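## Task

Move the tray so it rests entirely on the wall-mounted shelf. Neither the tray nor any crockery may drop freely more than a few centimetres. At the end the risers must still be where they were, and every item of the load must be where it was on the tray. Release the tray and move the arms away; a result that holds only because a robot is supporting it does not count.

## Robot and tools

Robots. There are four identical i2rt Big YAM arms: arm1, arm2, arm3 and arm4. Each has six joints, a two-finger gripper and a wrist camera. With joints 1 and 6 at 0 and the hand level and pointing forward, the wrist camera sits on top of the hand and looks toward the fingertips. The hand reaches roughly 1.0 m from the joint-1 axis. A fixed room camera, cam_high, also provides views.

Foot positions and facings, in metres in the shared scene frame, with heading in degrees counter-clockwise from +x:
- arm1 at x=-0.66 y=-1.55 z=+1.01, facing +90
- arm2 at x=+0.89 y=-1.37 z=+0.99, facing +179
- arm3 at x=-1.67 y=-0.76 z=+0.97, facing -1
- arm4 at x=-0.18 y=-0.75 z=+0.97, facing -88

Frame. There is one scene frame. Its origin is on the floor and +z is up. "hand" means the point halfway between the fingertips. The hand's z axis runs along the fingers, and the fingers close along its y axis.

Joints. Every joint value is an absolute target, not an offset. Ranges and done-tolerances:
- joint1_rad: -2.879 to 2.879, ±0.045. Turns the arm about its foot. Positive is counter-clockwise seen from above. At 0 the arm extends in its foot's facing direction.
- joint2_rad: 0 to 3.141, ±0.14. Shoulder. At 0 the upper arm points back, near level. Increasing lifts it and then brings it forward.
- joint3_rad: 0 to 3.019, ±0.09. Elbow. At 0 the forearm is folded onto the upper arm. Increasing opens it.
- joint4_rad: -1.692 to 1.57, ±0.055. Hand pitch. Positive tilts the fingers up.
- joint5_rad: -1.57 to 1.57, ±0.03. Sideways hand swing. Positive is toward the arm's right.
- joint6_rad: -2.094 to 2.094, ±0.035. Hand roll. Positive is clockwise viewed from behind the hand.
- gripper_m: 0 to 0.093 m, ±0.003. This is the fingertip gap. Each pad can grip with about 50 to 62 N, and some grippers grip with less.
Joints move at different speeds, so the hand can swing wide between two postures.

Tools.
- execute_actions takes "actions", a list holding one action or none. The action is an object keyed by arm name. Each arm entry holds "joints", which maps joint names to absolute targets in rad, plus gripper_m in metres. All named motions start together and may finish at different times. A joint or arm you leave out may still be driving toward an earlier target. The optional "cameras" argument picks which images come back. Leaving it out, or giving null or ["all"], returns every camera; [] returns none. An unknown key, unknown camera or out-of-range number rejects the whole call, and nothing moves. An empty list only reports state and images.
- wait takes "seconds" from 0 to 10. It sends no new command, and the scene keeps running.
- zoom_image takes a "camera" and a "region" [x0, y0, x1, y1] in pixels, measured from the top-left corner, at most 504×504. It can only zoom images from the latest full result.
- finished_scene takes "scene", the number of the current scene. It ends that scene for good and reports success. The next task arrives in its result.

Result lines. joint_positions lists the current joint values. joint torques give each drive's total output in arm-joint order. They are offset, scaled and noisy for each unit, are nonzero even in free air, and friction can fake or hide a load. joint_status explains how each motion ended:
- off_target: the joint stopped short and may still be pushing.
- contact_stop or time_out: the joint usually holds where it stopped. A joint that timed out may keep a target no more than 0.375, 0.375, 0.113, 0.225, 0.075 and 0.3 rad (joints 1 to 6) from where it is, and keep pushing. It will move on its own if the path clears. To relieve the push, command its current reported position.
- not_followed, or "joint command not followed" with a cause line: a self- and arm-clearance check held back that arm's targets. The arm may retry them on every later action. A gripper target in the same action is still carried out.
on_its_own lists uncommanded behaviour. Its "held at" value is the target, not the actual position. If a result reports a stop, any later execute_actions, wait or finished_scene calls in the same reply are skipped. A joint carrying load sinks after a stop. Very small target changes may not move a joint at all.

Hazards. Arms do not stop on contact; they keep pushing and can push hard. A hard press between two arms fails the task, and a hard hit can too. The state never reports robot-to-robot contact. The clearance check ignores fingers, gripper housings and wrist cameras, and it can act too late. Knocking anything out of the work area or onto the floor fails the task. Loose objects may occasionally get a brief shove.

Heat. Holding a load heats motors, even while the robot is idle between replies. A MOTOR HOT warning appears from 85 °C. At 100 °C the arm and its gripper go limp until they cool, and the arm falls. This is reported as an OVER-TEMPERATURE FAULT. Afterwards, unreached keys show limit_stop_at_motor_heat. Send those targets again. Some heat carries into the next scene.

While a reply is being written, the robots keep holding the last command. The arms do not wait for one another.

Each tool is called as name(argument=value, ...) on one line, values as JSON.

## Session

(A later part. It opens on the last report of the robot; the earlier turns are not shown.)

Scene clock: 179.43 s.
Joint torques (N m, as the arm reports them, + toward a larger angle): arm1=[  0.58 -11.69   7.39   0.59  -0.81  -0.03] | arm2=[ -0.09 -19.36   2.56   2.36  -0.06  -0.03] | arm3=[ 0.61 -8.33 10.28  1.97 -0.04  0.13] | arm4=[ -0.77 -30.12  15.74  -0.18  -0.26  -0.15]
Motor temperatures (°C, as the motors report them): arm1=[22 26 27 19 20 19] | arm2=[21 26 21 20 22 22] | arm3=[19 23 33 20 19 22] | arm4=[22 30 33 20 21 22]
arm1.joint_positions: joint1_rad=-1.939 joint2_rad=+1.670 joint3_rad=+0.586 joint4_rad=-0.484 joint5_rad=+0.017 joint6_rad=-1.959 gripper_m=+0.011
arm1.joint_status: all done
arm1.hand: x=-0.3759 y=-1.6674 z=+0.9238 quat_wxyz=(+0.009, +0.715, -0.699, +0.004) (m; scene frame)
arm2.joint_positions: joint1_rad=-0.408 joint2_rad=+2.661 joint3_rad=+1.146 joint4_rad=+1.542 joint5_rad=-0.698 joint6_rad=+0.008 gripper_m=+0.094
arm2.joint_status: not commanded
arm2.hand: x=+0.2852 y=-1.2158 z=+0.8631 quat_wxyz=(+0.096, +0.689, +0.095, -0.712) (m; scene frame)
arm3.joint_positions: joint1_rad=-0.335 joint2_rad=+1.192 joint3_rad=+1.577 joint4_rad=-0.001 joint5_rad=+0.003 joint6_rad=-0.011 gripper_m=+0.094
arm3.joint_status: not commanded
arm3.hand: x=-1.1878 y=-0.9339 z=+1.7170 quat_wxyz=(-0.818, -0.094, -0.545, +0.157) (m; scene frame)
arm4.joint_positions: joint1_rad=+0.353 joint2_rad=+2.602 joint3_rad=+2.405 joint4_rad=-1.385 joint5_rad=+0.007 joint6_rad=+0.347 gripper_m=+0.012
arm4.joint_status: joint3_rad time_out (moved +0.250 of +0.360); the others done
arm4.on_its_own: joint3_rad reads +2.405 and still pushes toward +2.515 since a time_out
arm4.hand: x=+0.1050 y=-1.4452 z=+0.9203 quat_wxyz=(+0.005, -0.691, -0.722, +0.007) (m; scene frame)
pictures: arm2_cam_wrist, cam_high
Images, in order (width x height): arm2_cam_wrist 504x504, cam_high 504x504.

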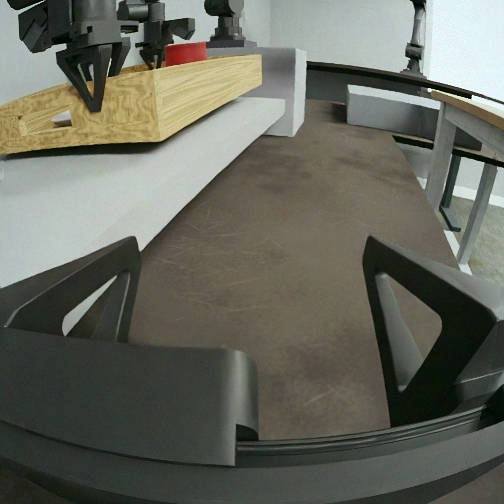

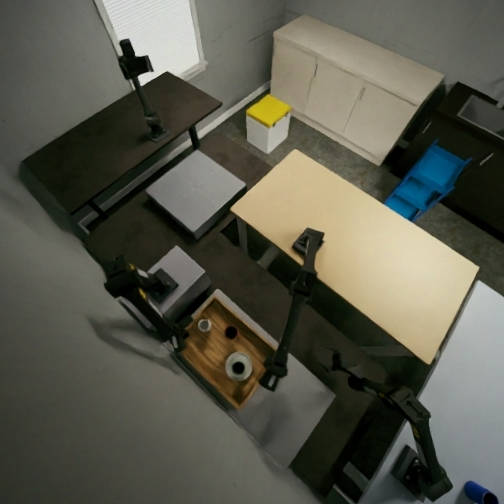

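execute_actions(actions=[])

Scene clock: 183.73 s.
Joint torques (N m, as the arm reports them, + toward a larger angle): arm1=[  0.45 -11.95   7.26   0.52  -0.81  -0.04] | arm2=[  0.02 -19.44   2.72   2.5   -0.06  -0.04] | arm3=[ 0.74 -8.41 10.23  1.95 -0.02  0.14] | arm4=[ -0.9  -30.29  15.74  -0.18  -0.26  -0.15]
Motor temperatures (°C, as the motors report them): arm1=[22 26 27 19 20 19] | arm2=[21 26 21 20 22 22] | arm3=[19 23 33 20 19 22] | arm4=[22 30 34 20 21 22]
arm1.joint_positions: joint1_rad=-1.939 joint2_rad=+1.670 joint3_rad=+0.586 joint4_rad=-0.484 joint5_rad=+0.017 joint6_rad=-1.959 gripper_m=+0.011
arm1.joint_status: all done
arm1.hand: x=-0.3759 y=-1.6674 z=+0.9238 quat_wxyz=(+0.009, +0.715, -0.699, +0.004) (m; scene frame)
arm2.joint_positions: joint1_rad=-0.408 joint2_rad=+2.661 joint3_rad=+1.146 joint4_rad=+1.542 joint5_rad=-0.698 joint6_rad=+0.008 gripper_m=+0.094
arm2.joint_status: not commanded
arm2.hand: x=+0.2852 y=-1.2158 z=+0.8631 quat_wxyz=(+0.096, +0.689, +0.095, -0.712) (m; scene frame)
arm3.joint_positions: joint1_rad=-0.335 joint2_rad=+1.192 joint3_rad=+1.577 joint4_rad=-0.001 joint5_rad=+0.003 joint6_rad=-0.011 gripper_m=+0.094
arm3.joint_status: not commanded
arm3.hand: x=-1.1878 y=-0.9339 z=+1.7170 quat_wxyz=(-0.818, -0.094, -0.545, +0.157) (m; scene frame)
arm4.joint_positions: joint1_rad=+0.353 joint2_rad=+2.602 joint3_rad=+2.405 joint4_rad=-1.385 joint5_rad=+0.007 joint6_rad=+0.347 gripper_m=+0.012
arm4.joint_status: joint3_rad time_out (moved +0.250 of +0.360); the others done
arm4.on_its_own: joint3_rad reads +2.405 and still pushes toward +2.515 since a time_out
arm4.hand: x=+0.1050 y=-1.4452 z=+0.9203 quat_wxyz=(+0.005, -0.691, -0.722, +0.007) (m; scene frame)
pictures: arm1_cam_wrist, arm2_cam_wrist, arm3_cam_wrist, arm4_cam_wrist, cam_high
Images, in order (width x height): arm1_cam_wrist 504x504, arm2_cam_wrist 504x504, arm3_cam_wrist 504x504, arm4_cam_wrist 504x504, cam_high 504x504.

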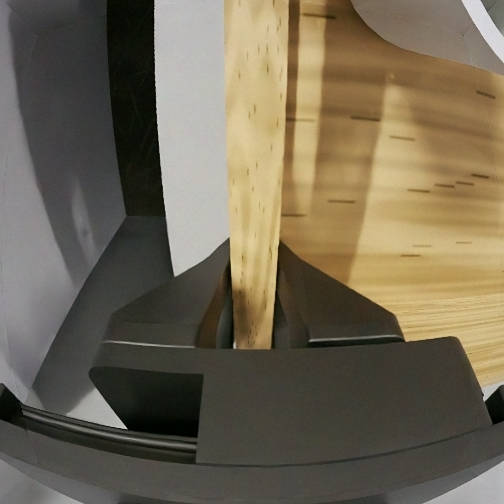

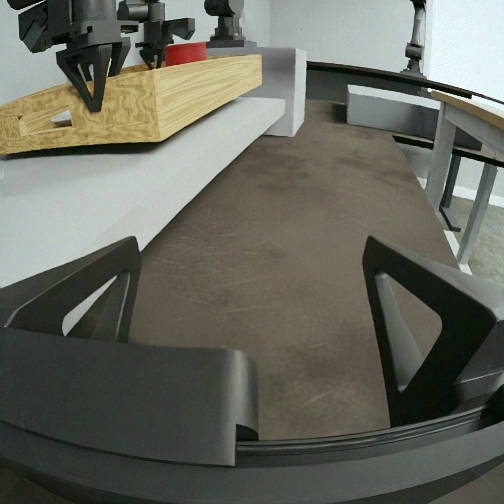

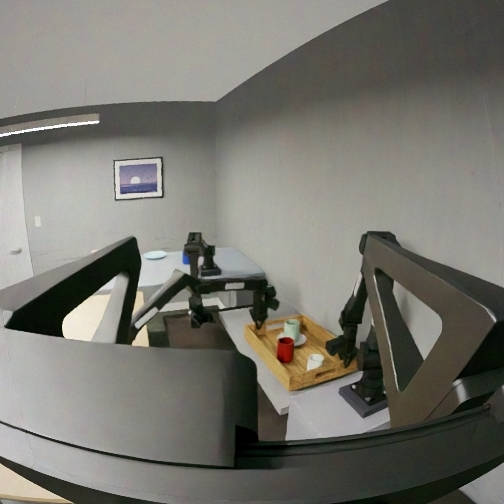

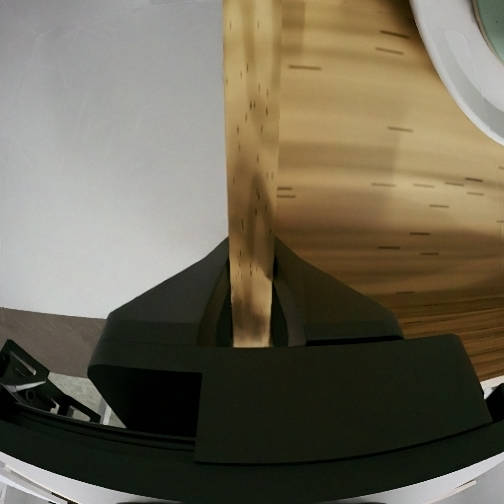

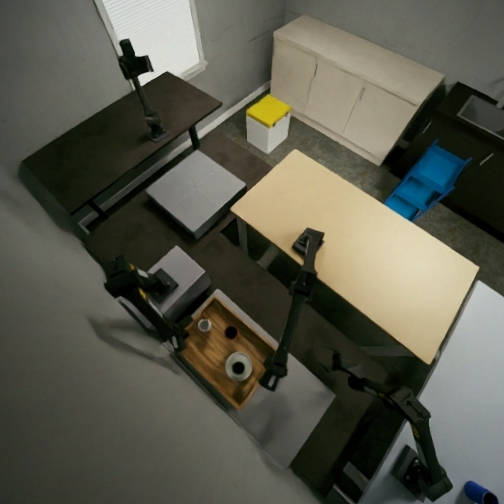

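execute_actions(actions=[{"arm1": {"joints": {"joint2_rad": 1.702, "joint4_rad": -0.400}}, "arm4": {"joints": {"joint2_rad": 2.527, "joint4_rad": -1.360}}}], cameras=["arm2_cam_wrist", "cam_high"])

Scene clock: 188.63 s.
Joint torques (N m, as the arm reports them, + toward a larger angle): arm1=[  0.6  -11.98   6.75   0.62  -0.65  -0.03] | arm2=[ -0.19 -20.14   2.68   2.3   -0.04  -0.03] | arm3=[ 0.49 -8.11 10.28  1.97 -0.02  0.13] | arm4=[ -1.26 -29.47  15.58   0.42   0.05  -0.15]
Motor temperatures (°C, as the motors report them): arm1=[22 26 27 19 20 19] | arm2=[21 26 21 20 22 22] | arm3=[19 23 33 20 19 22] | arm4=[22 31 35 20 21 22]
arm1.joint_positions: joint1_rad=-1.939 joint2_rad=+1.738 joint3_rad=+0.586 joint4_rad=-0.411 joint5_rad=+0.014 joint6_rad=-1.959 gripper_m=+0.011
arm1.joint_status: all done
arm1.hand: x=-0.3728 y=-1.6680 z=+0.9044 quat_wxyz=(+0.007, +0.715, -0.699, +0.006) (m; scene frame)
arm2.joint_positions: joint1_rad=-0.408 joint2_rad=+2.661 joint3_rad=+1.146 joint4_rad=+1.542 joint5_rad=-0.698 joint6_rad=+0.008 gripper_m=+0.094
arm2.joint_status: not commanded
arm2.hand: x=+0.2852 y=-1.2158 z=+0.8631 quat_wxyz=(+0.096, +0.689, +0.095, -0.712) (m; scene frame)
arm3.joint_positions: joint1_rad=-0.335 joint2_rad=+1.192 joint3_rad=+1.577 joint4_rad=-0.001 joint5_rad=+0.003 joint6_rad=-0.011 gripper_m=+0.094
arm3.joint_status: not commanded
arm3.hand: x=-1.1878 y=-0.9339 z=+1.7170 quat_wxyz=(-0.818, -0.094, -0.545, +0.157) (m; scene frame)
arm4.joint_positions: joint1_rad=+0.354 joint2_rad=+2.621 joint3_rad=+2.407 joint4_rad=-1.369 joint5_rad=-0.001 joint6_rad=+0.347 gripper_m=+0.012
arm4.joint_status: all done
arm4.on_its_own: joint3_rad reads +2.407 and still pushes toward +2.515 since a time_out
arm4.hand: x=+0.1078 y=-1.4452 z=+0.9071 quat_wxyz=(+0.004, -0.691, -0.723, +0.003) (m; scene frame)
pictures: arm2_cam_wrist, cam_high
Images, in order (width x height): arm2_cam_wrist 504x504, cam_high 504x504.

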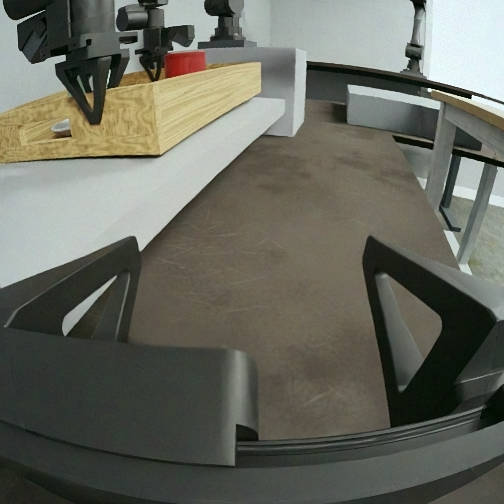

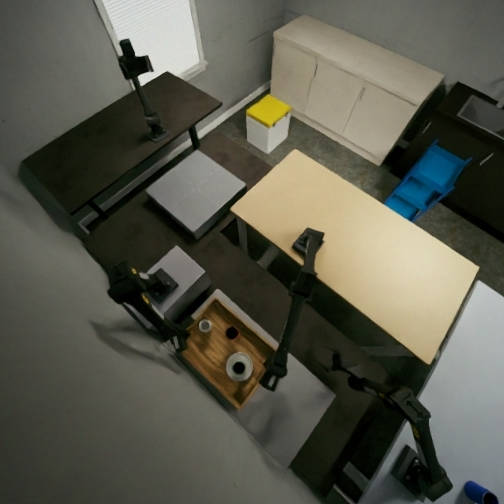

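execute_actions(actions=[{"arm1": {"joints": {"joint2_rad": 1.750, "joint4_rad": -0.352}}, "arm4": {"joints": {"joint2_rad": 2.551, "joint4_rad": -1.336}}}], cameras=["arm2_cam_wrist", "cam_high"])

Scene clock: 190.37 s.
Joint torques (N m, as the arm reports them, + toward a larger angle): arm1=[  0.57 -11.96   6.42   0.56  -0.76  -0.04] | arm2=[ -0.02 -19.3    2.53   2.53  -0.1   -0.06] | arm3=[ 0.23 -8.41 10.28  1.98 -0.03  0.11] | arm4=[ -1.16 -28.68  15.47   0.5    0.22  -0.2 ]
Motor temperatures (°C, as the motors report them): arm1=[22 26 27 19 20 19] | arm2=[21 26 21 20 22 22] | arm3=[19 23 33 20 19 22] | arm4=[22 31 36 20 21 22]
arm1.joint_positions: joint1_rad=-1.940 joint2_rad=+1.780 joint3_rad=+0.588 joint4_rad=-0.361 joint5_rad=+0.016 joint6_rad=-1.958 gripper_m=+0.011
arm1.joint_status: all done
arm1.hand: x=-0.3702 y=-1.6698 z=+0.8926 quat_wxyz=(+0.006, +0.714, -0.700, +0.010) (m; scene frame)
arm2.joint_positions: joint1_rad=-0.408 joint2_rad=+2.661 joint3_rad=+1.146 joint4_rad=+1.542 joint5_rad=-0.698 joint6_rad=+0.008 gripper_m=+0.094
arm2.joint_status: not commanded
arm2.hand: x=+0.2852 y=-1.2158 z=+0.8631 quat_wxyz=(+0.096, +0.689, +0.095, -0.712) (m; scene frame)
arm3.joint_positions: joint1_rad=-0.335 joint2_rad=+1.192 joint3_rad=+1.577 joint4_rad=-0.001 joint5_rad=+0.003 joint6_rad=-0.011 gripper_m=+0.094
arm3.joint_status: not commanded
arm3.hand: x=-1.1878 y=-0.9339 z=+1.7170 quat_wxyz=(-0.818, -0.094, -0.545, +0.157) (m; scene frame)
arm4.joint_positions: joint1_rad=+0.356 joint2_rad=+2.629 joint3_rad=+2.408 joint4_rad=-1.346 joint5_rad=-0.005 joint6_rad=+0.350 gripper_m=+0.012
arm4.joint_status: all done
arm4.on_its_own: joint3_rad reads +2.408 and still pushes toward +2.515 since a time_out
arm4.hand: x=+0.1109 y=-1.4488 z=+0.9013 quat_wxyz=(-0.004, -0.692, -0.722, +0.005) (m; scene frame)
pictures: arm2_cam_wrist, cam_high
Images, in order (width x height): arm2_cam_wrist 504x504, cam_high 504x504.

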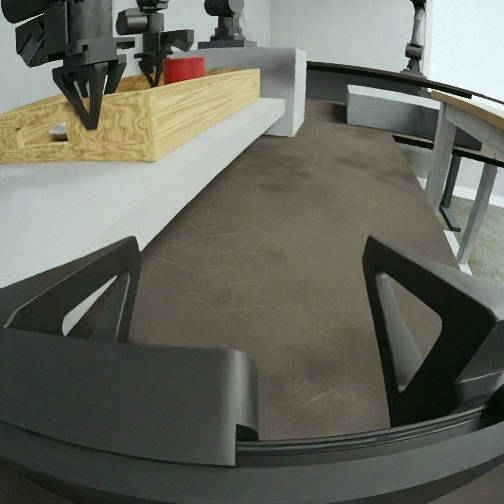

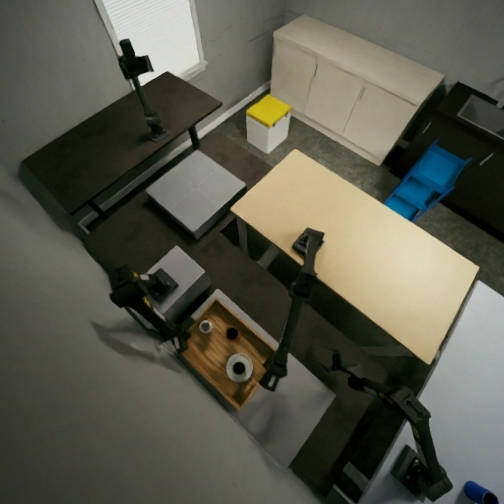

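execute_actions(actions=[], cameras=["arm2_cam_wrist"])

zoom_image(camera="arm2_cam_wrist", region=[0, 40, 300, 200])

Scene clock: 191.17 s.
Joint torques (N m, as the arm reports them, + toward a larger angle): arm1=[  0.71 -11.72   6.42   0.57  -0.74  -0.05] | arm2=[  0.44 -19.35   2.57   2.54  -0.03  -0.05] | arm3=[ 0.36 -8.41 10.26  1.93 -0.03  0.14] | arm4=[ -1.15 -28.42  15.48   0.52   0.22  -0.2 ]
Motor temperatures (°C, as the motors report them): arm1=[22 26 27 19 20 19] | arm2=[21 26 21 20 22 22] | arm3=[19 23 33 20 19 22] | arm4=[22 31 36 20 21 22]
arm1.joint_positions: joint1_rad=-1.940 joint2_rad=+1.780 joint3_rad=+0.588 joint4_rad=-0.361 joint5_rad=+0.016 joint6_rad=-1.958 gripper_m=+0.011
arm1.joint_status: all done
arm1.hand: x=-0.3702 y=-1.6698 z=+0.8926 quat_wxyz=(+0.006, +0.714, -0.700, +0.010) (m; scene frame)
arm2.joint_positions: joint1_rad=-0.408 joint2_rad=+2.661 joint3_rad=+1.146 joint4_rad=+1.542 joint5_rad=-0.698 joint6_rad=+0.008 gripper_m=+0.094
arm2.joint_status: not commanded
arm2.hand: x=+0.2852 y=-1.2158 z=+0.8631 quat_wxyz=(+0.096, +0.689, +0.095, -0.712) (m; scene frame)
arm3.joint_positions: joint1_rad=-0.335 joint2_rad=+1.192 joint3_rad=+1.577 joint4_rad=-0.001 joint5_rad=+0.003 joint6_rad=-0.011 gripper_m=+0.094
arm3.joint_status: not commanded
arm3.hand: x=-1.1878 y=-0.9339 z=+1.7170 quat_wxyz=(-0.818, -0.094, -0.545, +0.157) (m; scene frame)
arm4.joint_positions: joint1_rad=+0.356 joint2_rad=+2.629 joint3_rad=+2.408 joint4_rad=-1.346 joint5_rad=-0.005 joint6_rad=+0.350 gripper_m=+0.012
arm4.joint_status: all done
arm4.on_its_own: joint3_rad reads +2.408 and still pushes toward +2.515 since a time_out
arm4.hand: x=+0.1109 y=-1.4488 z=+0.9013 quat_wxyz=(-0.004, -0.692, -0.722, +0.005) (m; scene frame)
pictures: arm2_cam_wrist
Images, in order (width x height): arm2_cam_wrist 504x504.

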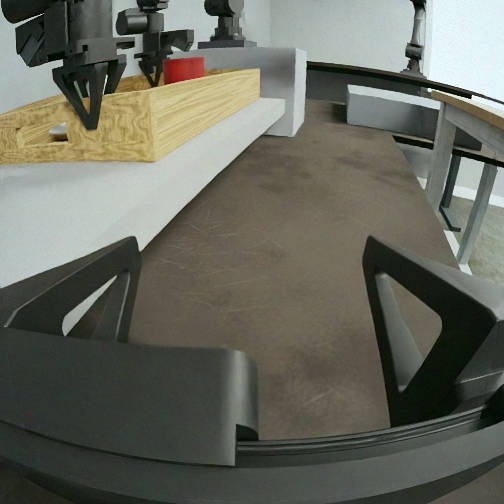

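Region (0, 40, 300, 200) of arm2_cam_wrist's 504x504 image, scaled by 1.680, with more detail than that image has; it fills the top 269 rows of this view, and the rest is white.

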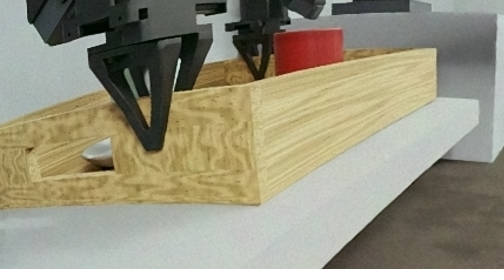

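execute_actions(actions=[{"arm1": {"joints": {"joint2_rad": 1.772, "joint3_rad": 0.615}}, "arm4": {"joints": {"joint2_rad": 2.590, "joint3_rad": 2.470}}}], cameras=["arm2_cam_wrist", "cam_high"])

Scene clock: 192.57 s.
Joint torques (N m, as the arm reports them, + toward a larger angle): arm1=[  0.63 -10.9    4.75   0.33  -0.75  -0.04] | arm2=[  0.31 -19.08   2.62   2.36  -0.05  -0.04] | arm3=[ 0.47 -8.45 10.34  1.96 -0.05  0.13] | arm4=[ -1.11 -25.92  12.03   0.5    0.24  -0.2 ]
Motor temperatures (°C, as the motors report them): arm1=[22 26 27 19 20 19] | arm2=[21 26 21 20 22 22] | arm3=[19 23 33 20 19 22] | arm4=[22 31 36 20 21 22]
arm1.joint_positions: joint1_rad=-1.940 joint2_rad=+1.789 joint3_rad=+0.588 joint4_rad=-0.355 joint5_rad=+0.016 joint6_rad=-1.958 gripper_m=+0.011
arm1.joint_status: all done
arm1.hand: x=-0.3708 y=-1.6696 z=+0.8901 quat_wxyz=(+0.006, +0.714, -0.700, +0.009) (m; scene frame)
arm2.joint_positions: joint1_rad=-0.408 joint2_rad=+2.661 joint3_rad=+1.146 joint4_rad=+1.542 joint5_rad=-0.698 joint6_rad=+0.008 gripper_m=+0.094
arm2.joint_status: not commanded
arm2.hand: x=+0.2852 y=-1.2158 z=+0.8631 quat_wxyz=(+0.096, +0.689, +0.095, -0.712) (m; scene frame)
arm3.joint_positions: joint1_rad=-0.335 joint2_rad=+1.192 joint3_rad=+1.577 joint4_rad=-0.001 joint5_rad=+0.003 joint6_rad=-0.011 gripper_m=+0.094
arm3.joint_status: not commanded
arm3.hand: x=-1.1878 y=-0.9339 z=+1.7170 quat_wxyz=(-0.818, -0.094, -0.545, +0.157) (m; scene frame)
arm4.joint_positions: joint1_rad=+0.356 joint2_rad=+2.632 joint3_rad=+2.408 joint4_rad=-1.346 joint5_rad=-0.005 joint6_rad=+0.351 gripper_m=+0.012
arm4.joint_status: all done
arm4.hand: x=+0.1108 y=-1.4483 z=+0.8996 quat_wxyz=(-0.003, -0.692, -0.722, +0.004) (m; scene frame)
pictures: arm2_cam_wrist, cam_high
Images, in order (width x height): arm2_cam_wrist 504x504, cam_high 504x504.

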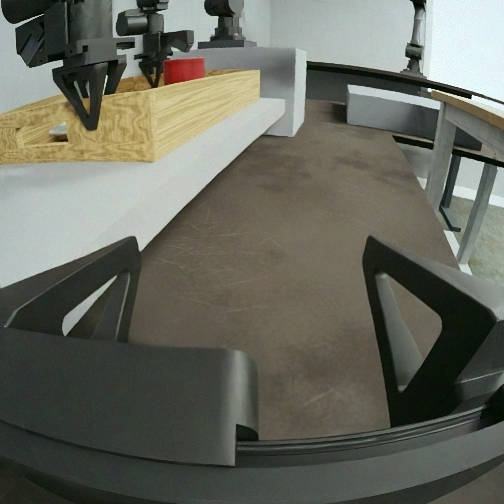

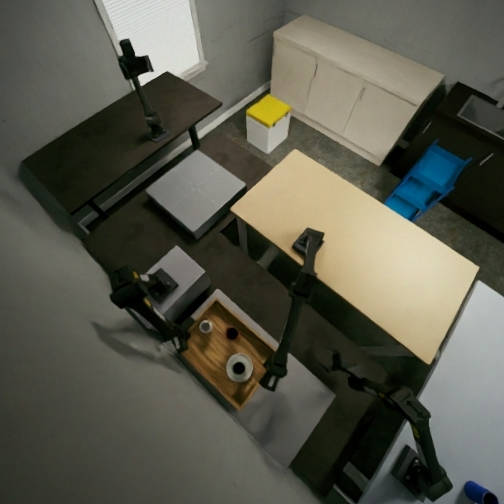

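execute_actions(actions=[{"arm1": {"joints": {"joint1_rad": -1.941, "joint2_rad": 1.786, "joint3_rad": 0.596, "joint5_rad": 0.012}}, "arm4": {"joints": {"joint1_rad": 0.354, "joint2_rad": 2.622, "joint3_rad": 2.425, "joint4_rad": -1.344, "joint6_rad": 0.349}}}], cameras=["arm2_cam_wrist", "cam_high"])

zoom_image(camera="cam_high", region=[140, 270, 340, 430])

Scene clock: 194.20 s.
Joint torques (N m, as the arm reports them, + toward a larger angle): arm1=[  1.1  -10.3    3.39   0.21  -0.32  -0.04] | arm2=[  0.16 -19.52   2.67   2.35  -0.07  -0.04] | arm3=[ 0.71 -8.22 10.26  2.   -0.06  0.13] | arm4=[ -0.33 -23.74   8.57   0.14   0.24  -0.09]
Motor temperatures (°C, as the motors report them): arm1=[22 26 26 19 20 19] | arm2=[21 26 21 20 22 22] | arm3=[19 23 33 20 19 22] | arm4=[22 31 35 20 21 22]
arm1.joint_positions: joint1_rad=-1.940 joint2_rad=+1.794 joint3_rad=+0.588 joint4_rad=-0.352 joint5_rad=+0.017 joint6_rad=-1.957 gripper_m=+0.011
arm1.joint_status: all done
arm1.hand: x=-0.3713 y=-1.6697 z=+0.8887 quat_wxyz=(+0.007, +0.714, -0.700, +0.009) (m; scene frame)
arm2.joint_positions: joint1_rad=-0.408 joint2_rad=+2.661 joint3_rad=+1.146 joint4_rad=+1.542 joint5_rad=-0.698 joint6_rad=+0.008 gripper_m=+0.094
arm2.joint_status: not commanded
arm2.hand: x=+0.2852 y=-1.2158 z=+0.8631 quat_wxyz=(+0.096, +0.689, +0.095, -0.712) (m; scene frame)
arm3.joint_positions: joint1_rad=-0.335 joint2_rad=+1.192 joint3_rad=+1.577 joint4_rad=-0.001 joint5_rad=+0.003 joint6_rad=-0.011 gripper_m=+0.094
arm3.joint_status: not commanded
arm3.hand: x=-1.1878 y=-0.9339 z=+1.7170 quat_wxyz=(-0.818, -0.094, -0.545, +0.157) (m; scene frame)
arm4.joint_positions: joint1_rad=+0.356 joint2_rad=+2.634 joint3_rad=+2.408 joint4_rad=-1.346 joint5_rad=-0.005 joint6_rad=+0.353 gripper_m=+0.012
arm4.joint_status: all done
arm4.hand: x=+0.1106 y=-1.4479 z=+0.8982 quat_wxyz=(-0.002, -0.693, -0.721, +0.003) (m; scene frame)
pictures: arm2_cam_wrist, cam_high
Images, in order (width x height): arm2_cam_wrist 504x504, cam_high 504x504.

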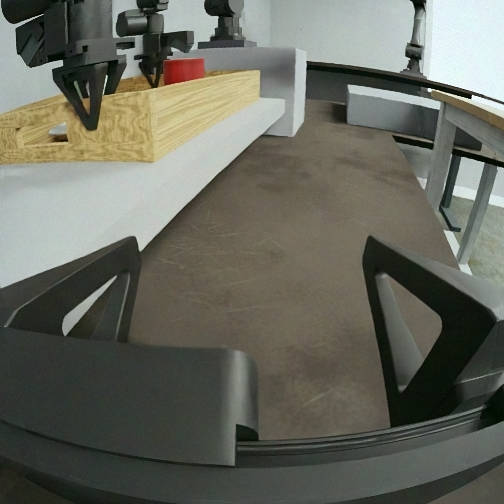

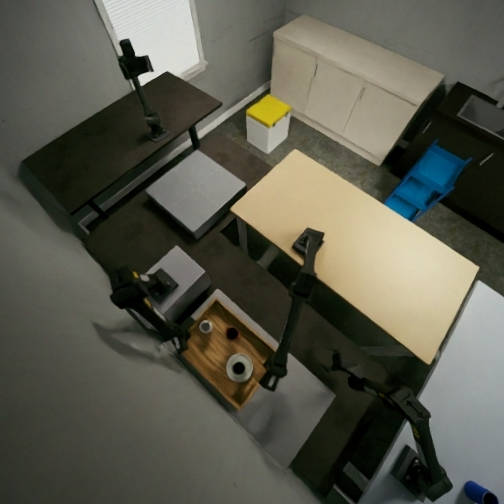

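Region (140, 270, 340, 430) of cam_high's 504x504 image, scaled by 2.520, with more detail than that image has; it fills the top 403 rows of this view, and the rest is white.

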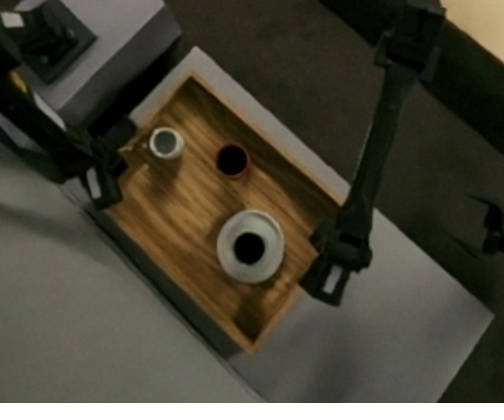

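execute_actions(actions=[{"arm1": {"joints": {"gripper_m": 0.07}}, "arm4": {"joints": {"gripper_m": 0.07}}, "arm2": {"joints": {"joint2_rad": 2.3}}}], cameras=["arm1_cam_wrist", "arm4_cam_wrist", "cam_high"])

Scene clock: 196.23 s.
Joint torques (N m, as the arm reports them, + toward a larger angle): arm1=[  1.11 -10.19   3.43   0.19  -0.23  -0.05] | arm2=[  0.75 -18.77   5.45   1.92   0.16  -0.02] | arm3=[ 0.33 -8.42 10.29  2.   -0.05  0.15] | arm4=[  0.01 -23.49   8.51   0.18   0.19  -0.08]
Motor temperatures (°C, as the motors report them): arm1=[22 26 26 19 20 19] | arm2=[21 26 21 20 22 22] | arm3=[19 23 33 20 19 22] | arm4=[22 31 34 20 21 22]
arm1.joint_positions: joint1_rad=-1.940 joint2_rad=+1.793 joint3_rad=+0.588 joint4_rad=-0.352 joint5_rad=+0.015 joint6_rad=-1.957 gripper_m=+0.070
arm1.joint_status: all done
arm1.hand: x=-0.3709 y=-1.6695 z=+0.8891 quat_wxyz=(+0.006, +0.714, -0.700, +0.009) (m; scene frame)
arm2.joint_positions: joint1_rad=-0.408 joint2_rad=+2.277 joint3_rad=+1.146 joint4_rad=+1.547 joint5_rad=-0.699 joint6_rad=+0.008 gripper_m=+0.094
arm2.joint_status: all done
arm2.hand: x=+0.2384 y=-1.1912 z=+1.1059 quat_wxyz=(+0.021, +0.558, +0.166, -0.813) (m; scene frame)
arm3.joint_positions: joint1_rad=-0.335 joint2_rad=+1.192 joint3_rad=+1.577 joint4_rad=-0.001 joint5_rad=+0.003 joint6_rad=-0.011 gripper_m=+0.094
arm3.joint_status: not commanded
arm3.hand: x=-1.1878 y=-0.9339 z=+1.7170 quat_wxyz=(-0.818, -0.094, -0.545, +0.157) (m; scene frame)
arm4.joint_positions: joint1_rad=+0.356 joint2_rad=+2.633 joint3_rad=+2.408 joint4_rad=-1.346 joint5_rad=-0.004 joint6_rad=+0.353 gripper_m=+0.070
arm4.joint_status: all done
arm4.hand: x=+0.1105 y=-1.4482 z=+0.8991 quat_wxyz=(-0.003, -0.693, -0.721, +0.004) (m; scene frame)
pictures: arm1_cam_wrist, arm4_cam_wrist, cam_high
Images, in order (width x height): arm1_cam_wrist 504x504, arm4_cam_wrist 504x504, cam_high 504x504.

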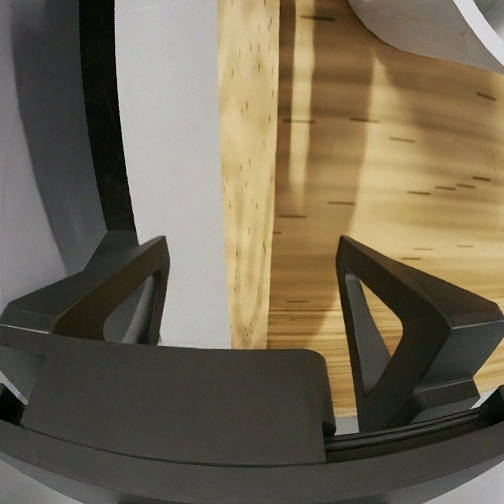

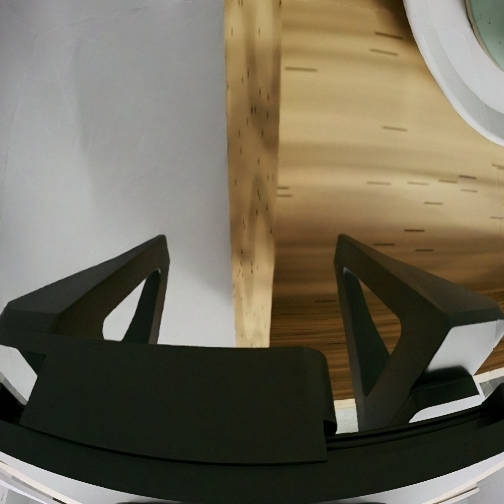

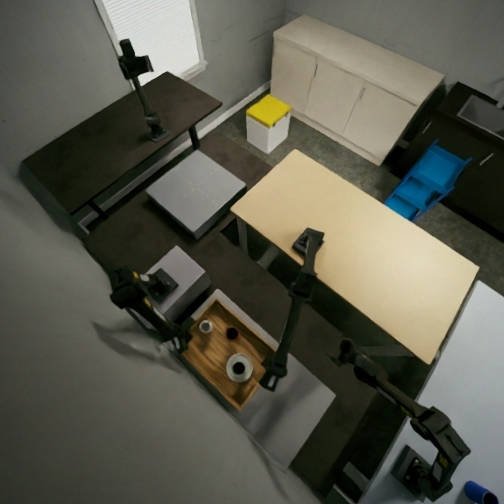

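execute_actions(actions=[{"arm1": {"joints": {"joint2_rad": 1.620, "joint3_rad": 0.602, "joint4_rad": -0.540}}, "arm4": {"joints": {"joint2_rad": 2.43, "joint3_rad": 2.415, "joint4_rad": -1.555}}, "arm2": {"joints": {"joint2_rad": 1.6}}}], cameras=["arm1_cam_wrist", "arm4_cam_wrist", "cam_high"])

Scene clock: 201.13 s.
Joint torques (N m, as the arm reports them, + toward a larger angle): arm1=[ 1.16 -7.61  5.17 -0.29 -0.23 -0.04] | arm2=[ -0.06 -11.94   8.85   0.77   0.41   0.01] | arm3=[ 0.53 -8.32 10.32  2.   -0.04  0.13] | arm4=[ -0.36 -21.04   8.75  -0.32   0.19  -0.08]
Motor temperatures (°C, as the motors report them): arm1=[22 26 26 19 20 19] | arm2=[21 26 22 20 22 22] | arm3=[19 23 33 20 19 22] | arm4=[22 31 32 20 21 22]
arm1.joint_positions: joint1_rad=-1.940 joint2_rad=+1.605 joint3_rad=+0.588 joint4_rad=-0.527 joint5_rad=+0.015 joint6_rad=-1.957 gripper_m=+0.070
arm1.joint_status: all done
arm1.hand: x=-0.3723 y=-1.6687 z=+0.9425 quat_wxyz=(+0.004, +0.714, -0.700, +0.014) (m; scene frame)
arm2.joint_positions: joint1_rad=-0.408 joint2_rad=+1.584 joint3_rad=+1.140 joint4_rad=+1.552 joint5_rad=-0.699 joint6_rad=+0.008 gripper_m=+0.094
arm2.joint_status: all done
arm2.hand: x=+0.3688 y=-1.2444 z=+1.5214 quat_wxyz=(-0.113, +0.278, +0.274, -0.914) (m; scene frame)
arm3.joint_positions: joint1_rad=-0.335 joint2_rad=+1.192 joint3_rad=+1.577 joint4_rad=-0.001 joint5_rad=+0.003 joint6_rad=-0.011 gripper_m=+0.094
arm3.joint_status: not commanded
arm3.hand: x=-1.1878 y=-0.9339 z=+1.7170 quat_wxyz=(-0.818, -0.094, -0.545, +0.157) (m; scene frame)
arm4.joint_positions: joint1_rad=+0.356 joint2_rad=+2.419 joint3_rad=+2.398 joint4_rad=-1.545 joint5_rad=-0.004 joint6_rad=+0.353 gripper_m=+0.070
arm4.joint_status: all done
arm4.hand: x=+0.1021 y=-1.4240 z=+1.0501 quat_wxyz=(-0.005, -0.693, -0.721, +0.005) (m; scene frame)
pictures: arm1_cam_wrist, arm4_cam_wrist, cam_high
Images, in order (width x height): arm1_cam_wrist 504x504, arm4_cam_wrist 504x504, cam_high 504x504.

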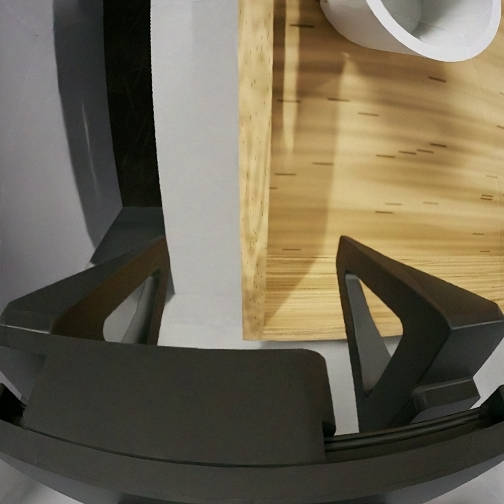

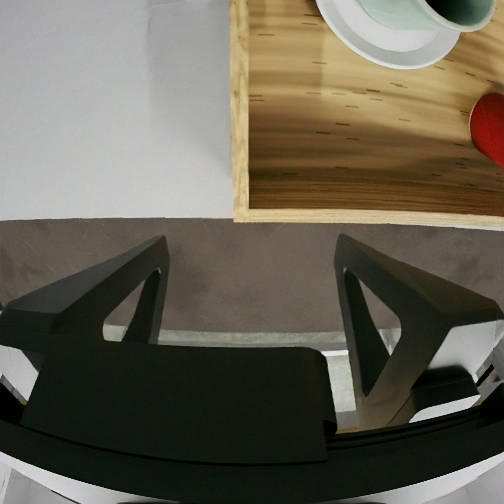

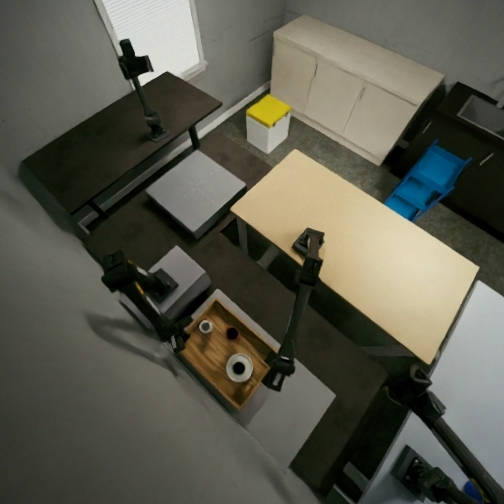

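execute_actions(actions=[{"arm1": {"joints": {"joint2_rad": 0.85, "joint3_rad": 0.62, "joint4_rad": -1.33}}, "arm4": {"joints": {"joint2_rad": 1.75, "joint3_rad": 2.1}}}], cameras=["arm1_cam_wrist", "arm3_cam_wrist", "arm4_cam_wrist", "cam_high"])

zoom_image(camera="cam_high", region=[120, 240, 360, 440])

Scene clock: 206.73 s.
Joint torques (N m, as the arm reports them, + toward a larger angle): arm1=[ 1.14 -1.57  9.74 -0.31 -0.21 -0.04] | arm2=[  0.51 -12.32   8.96   0.91   0.37   0.  ] | arm3=[ 0.53 -8.3  10.33  1.94  0.    0.14] | arm4=[ -0.27 -15.76   8.44   0.49   0.18  -0.1 ]
Motor temperatures (°C, as the motors report them): arm1=[22 25 26 19 20 19] | arm2=[21 26 23 20 23 22] | arm3=[19 23 33 20 19 22] | arm4=[22 30 31 20 21 22]
arm1.joint_positions: joint1_rad=-1.940 joint2_rad=+0.847 joint3_rad=+0.593 joint4_rad=-1.318 joint5_rad=+0.015 joint6_rad=-1.957 gripper_m=+0.070
arm1.joint_status: all done
arm1.hand: x=-0.4822 y=-1.6259 z=+1.1244 quat_wxyz=(+0.009, +0.714, -0.700, +0.001) (m; scene frame)
arm2.joint_positions: joint1_rad=-0.408 joint2_rad=+1.584 joint3_rad=+1.140 joint4_rad=+1.552 joint5_rad=-0.699 joint6_rad=+0.008 gripper_m=+0.094
arm2.joint_status: not commanded
arm2.hand: x=+0.3688 y=-1.2444 z=+1.5214 quat_wxyz=(-0.113, +0.278, +0.274, -0.914) (m; scene frame)
arm3.joint_positions: joint1_rad=-0.335 joint2_rad=+1.192 joint3_rad=+1.577 joint4_rad=-0.001 joint5_rad=+0.003 joint6_rad=-0.011 gripper_m=+0.094
arm3.joint_status: not commanded
arm3.hand: x=-1.1878 y=-0.9339 z=+1.7170 quat_wxyz=(-0.818, -0.094, -0.545, +0.157) (m; scene frame)
arm4.joint_positions: joint1_rad=+0.356 joint2_rad=+1.763 joint3_rad=+2.088 joint4_rad=-1.549 joint5_rad=-0.004 joint6_rad=+0.353 gripper_m=+0.070
arm4.joint_status: all done
arm4.hand: x=+0.0551 y=-1.3029 z=+1.3532 quat_wxyz=(-0.161, -0.681, -0.711, +0.073) (m; scene frame)
pictures: arm1_cam_wrist, arm3_cam_wrist, arm4_cam_wrist, cam_high
Images, in order (width x height): arm1_cam_wrist 504x504, arm3_cam_wrist 504x504, arm4_cam_wrist 504x504, cam_high 504x504.

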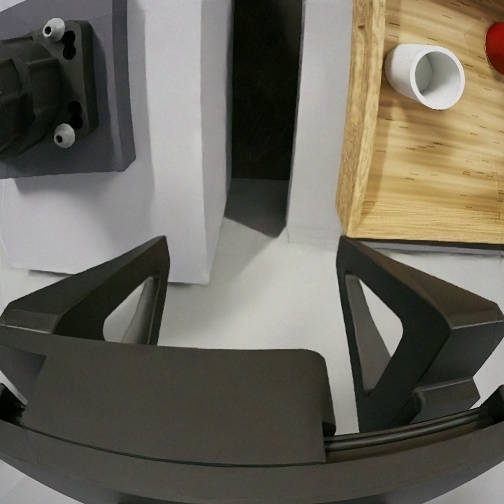

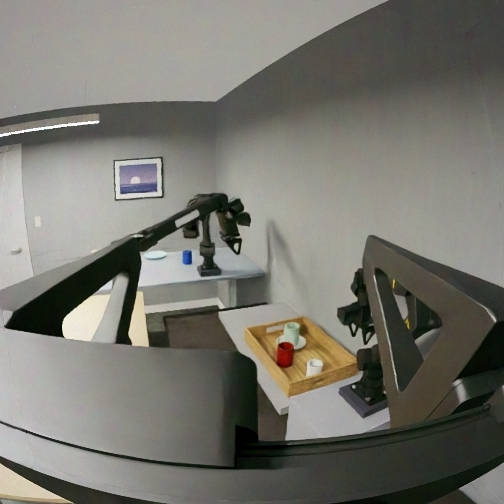

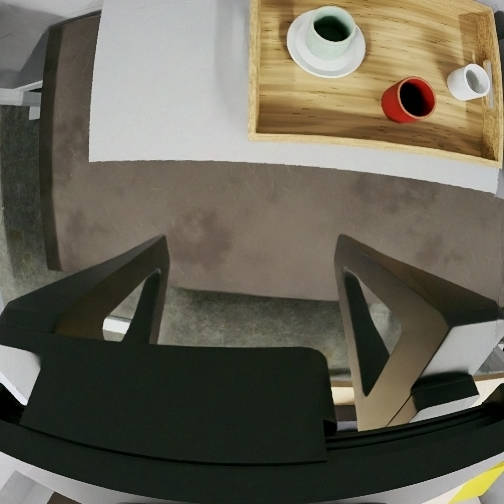

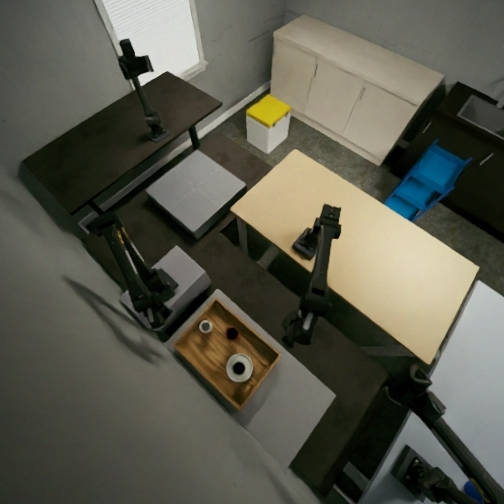

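Region (120, 240, 360, 440) of cam_high's 504x504 image, scaled by 2.100, with more detail than that image has.

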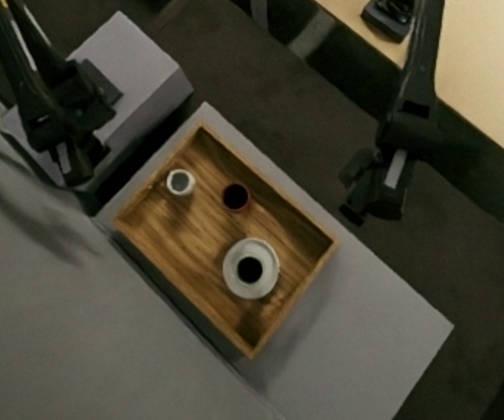

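The tray sits fully on the shelf, crockery in place, and the arms are clear.

finished_scene(scene=1)

The scene is finished: the task was done.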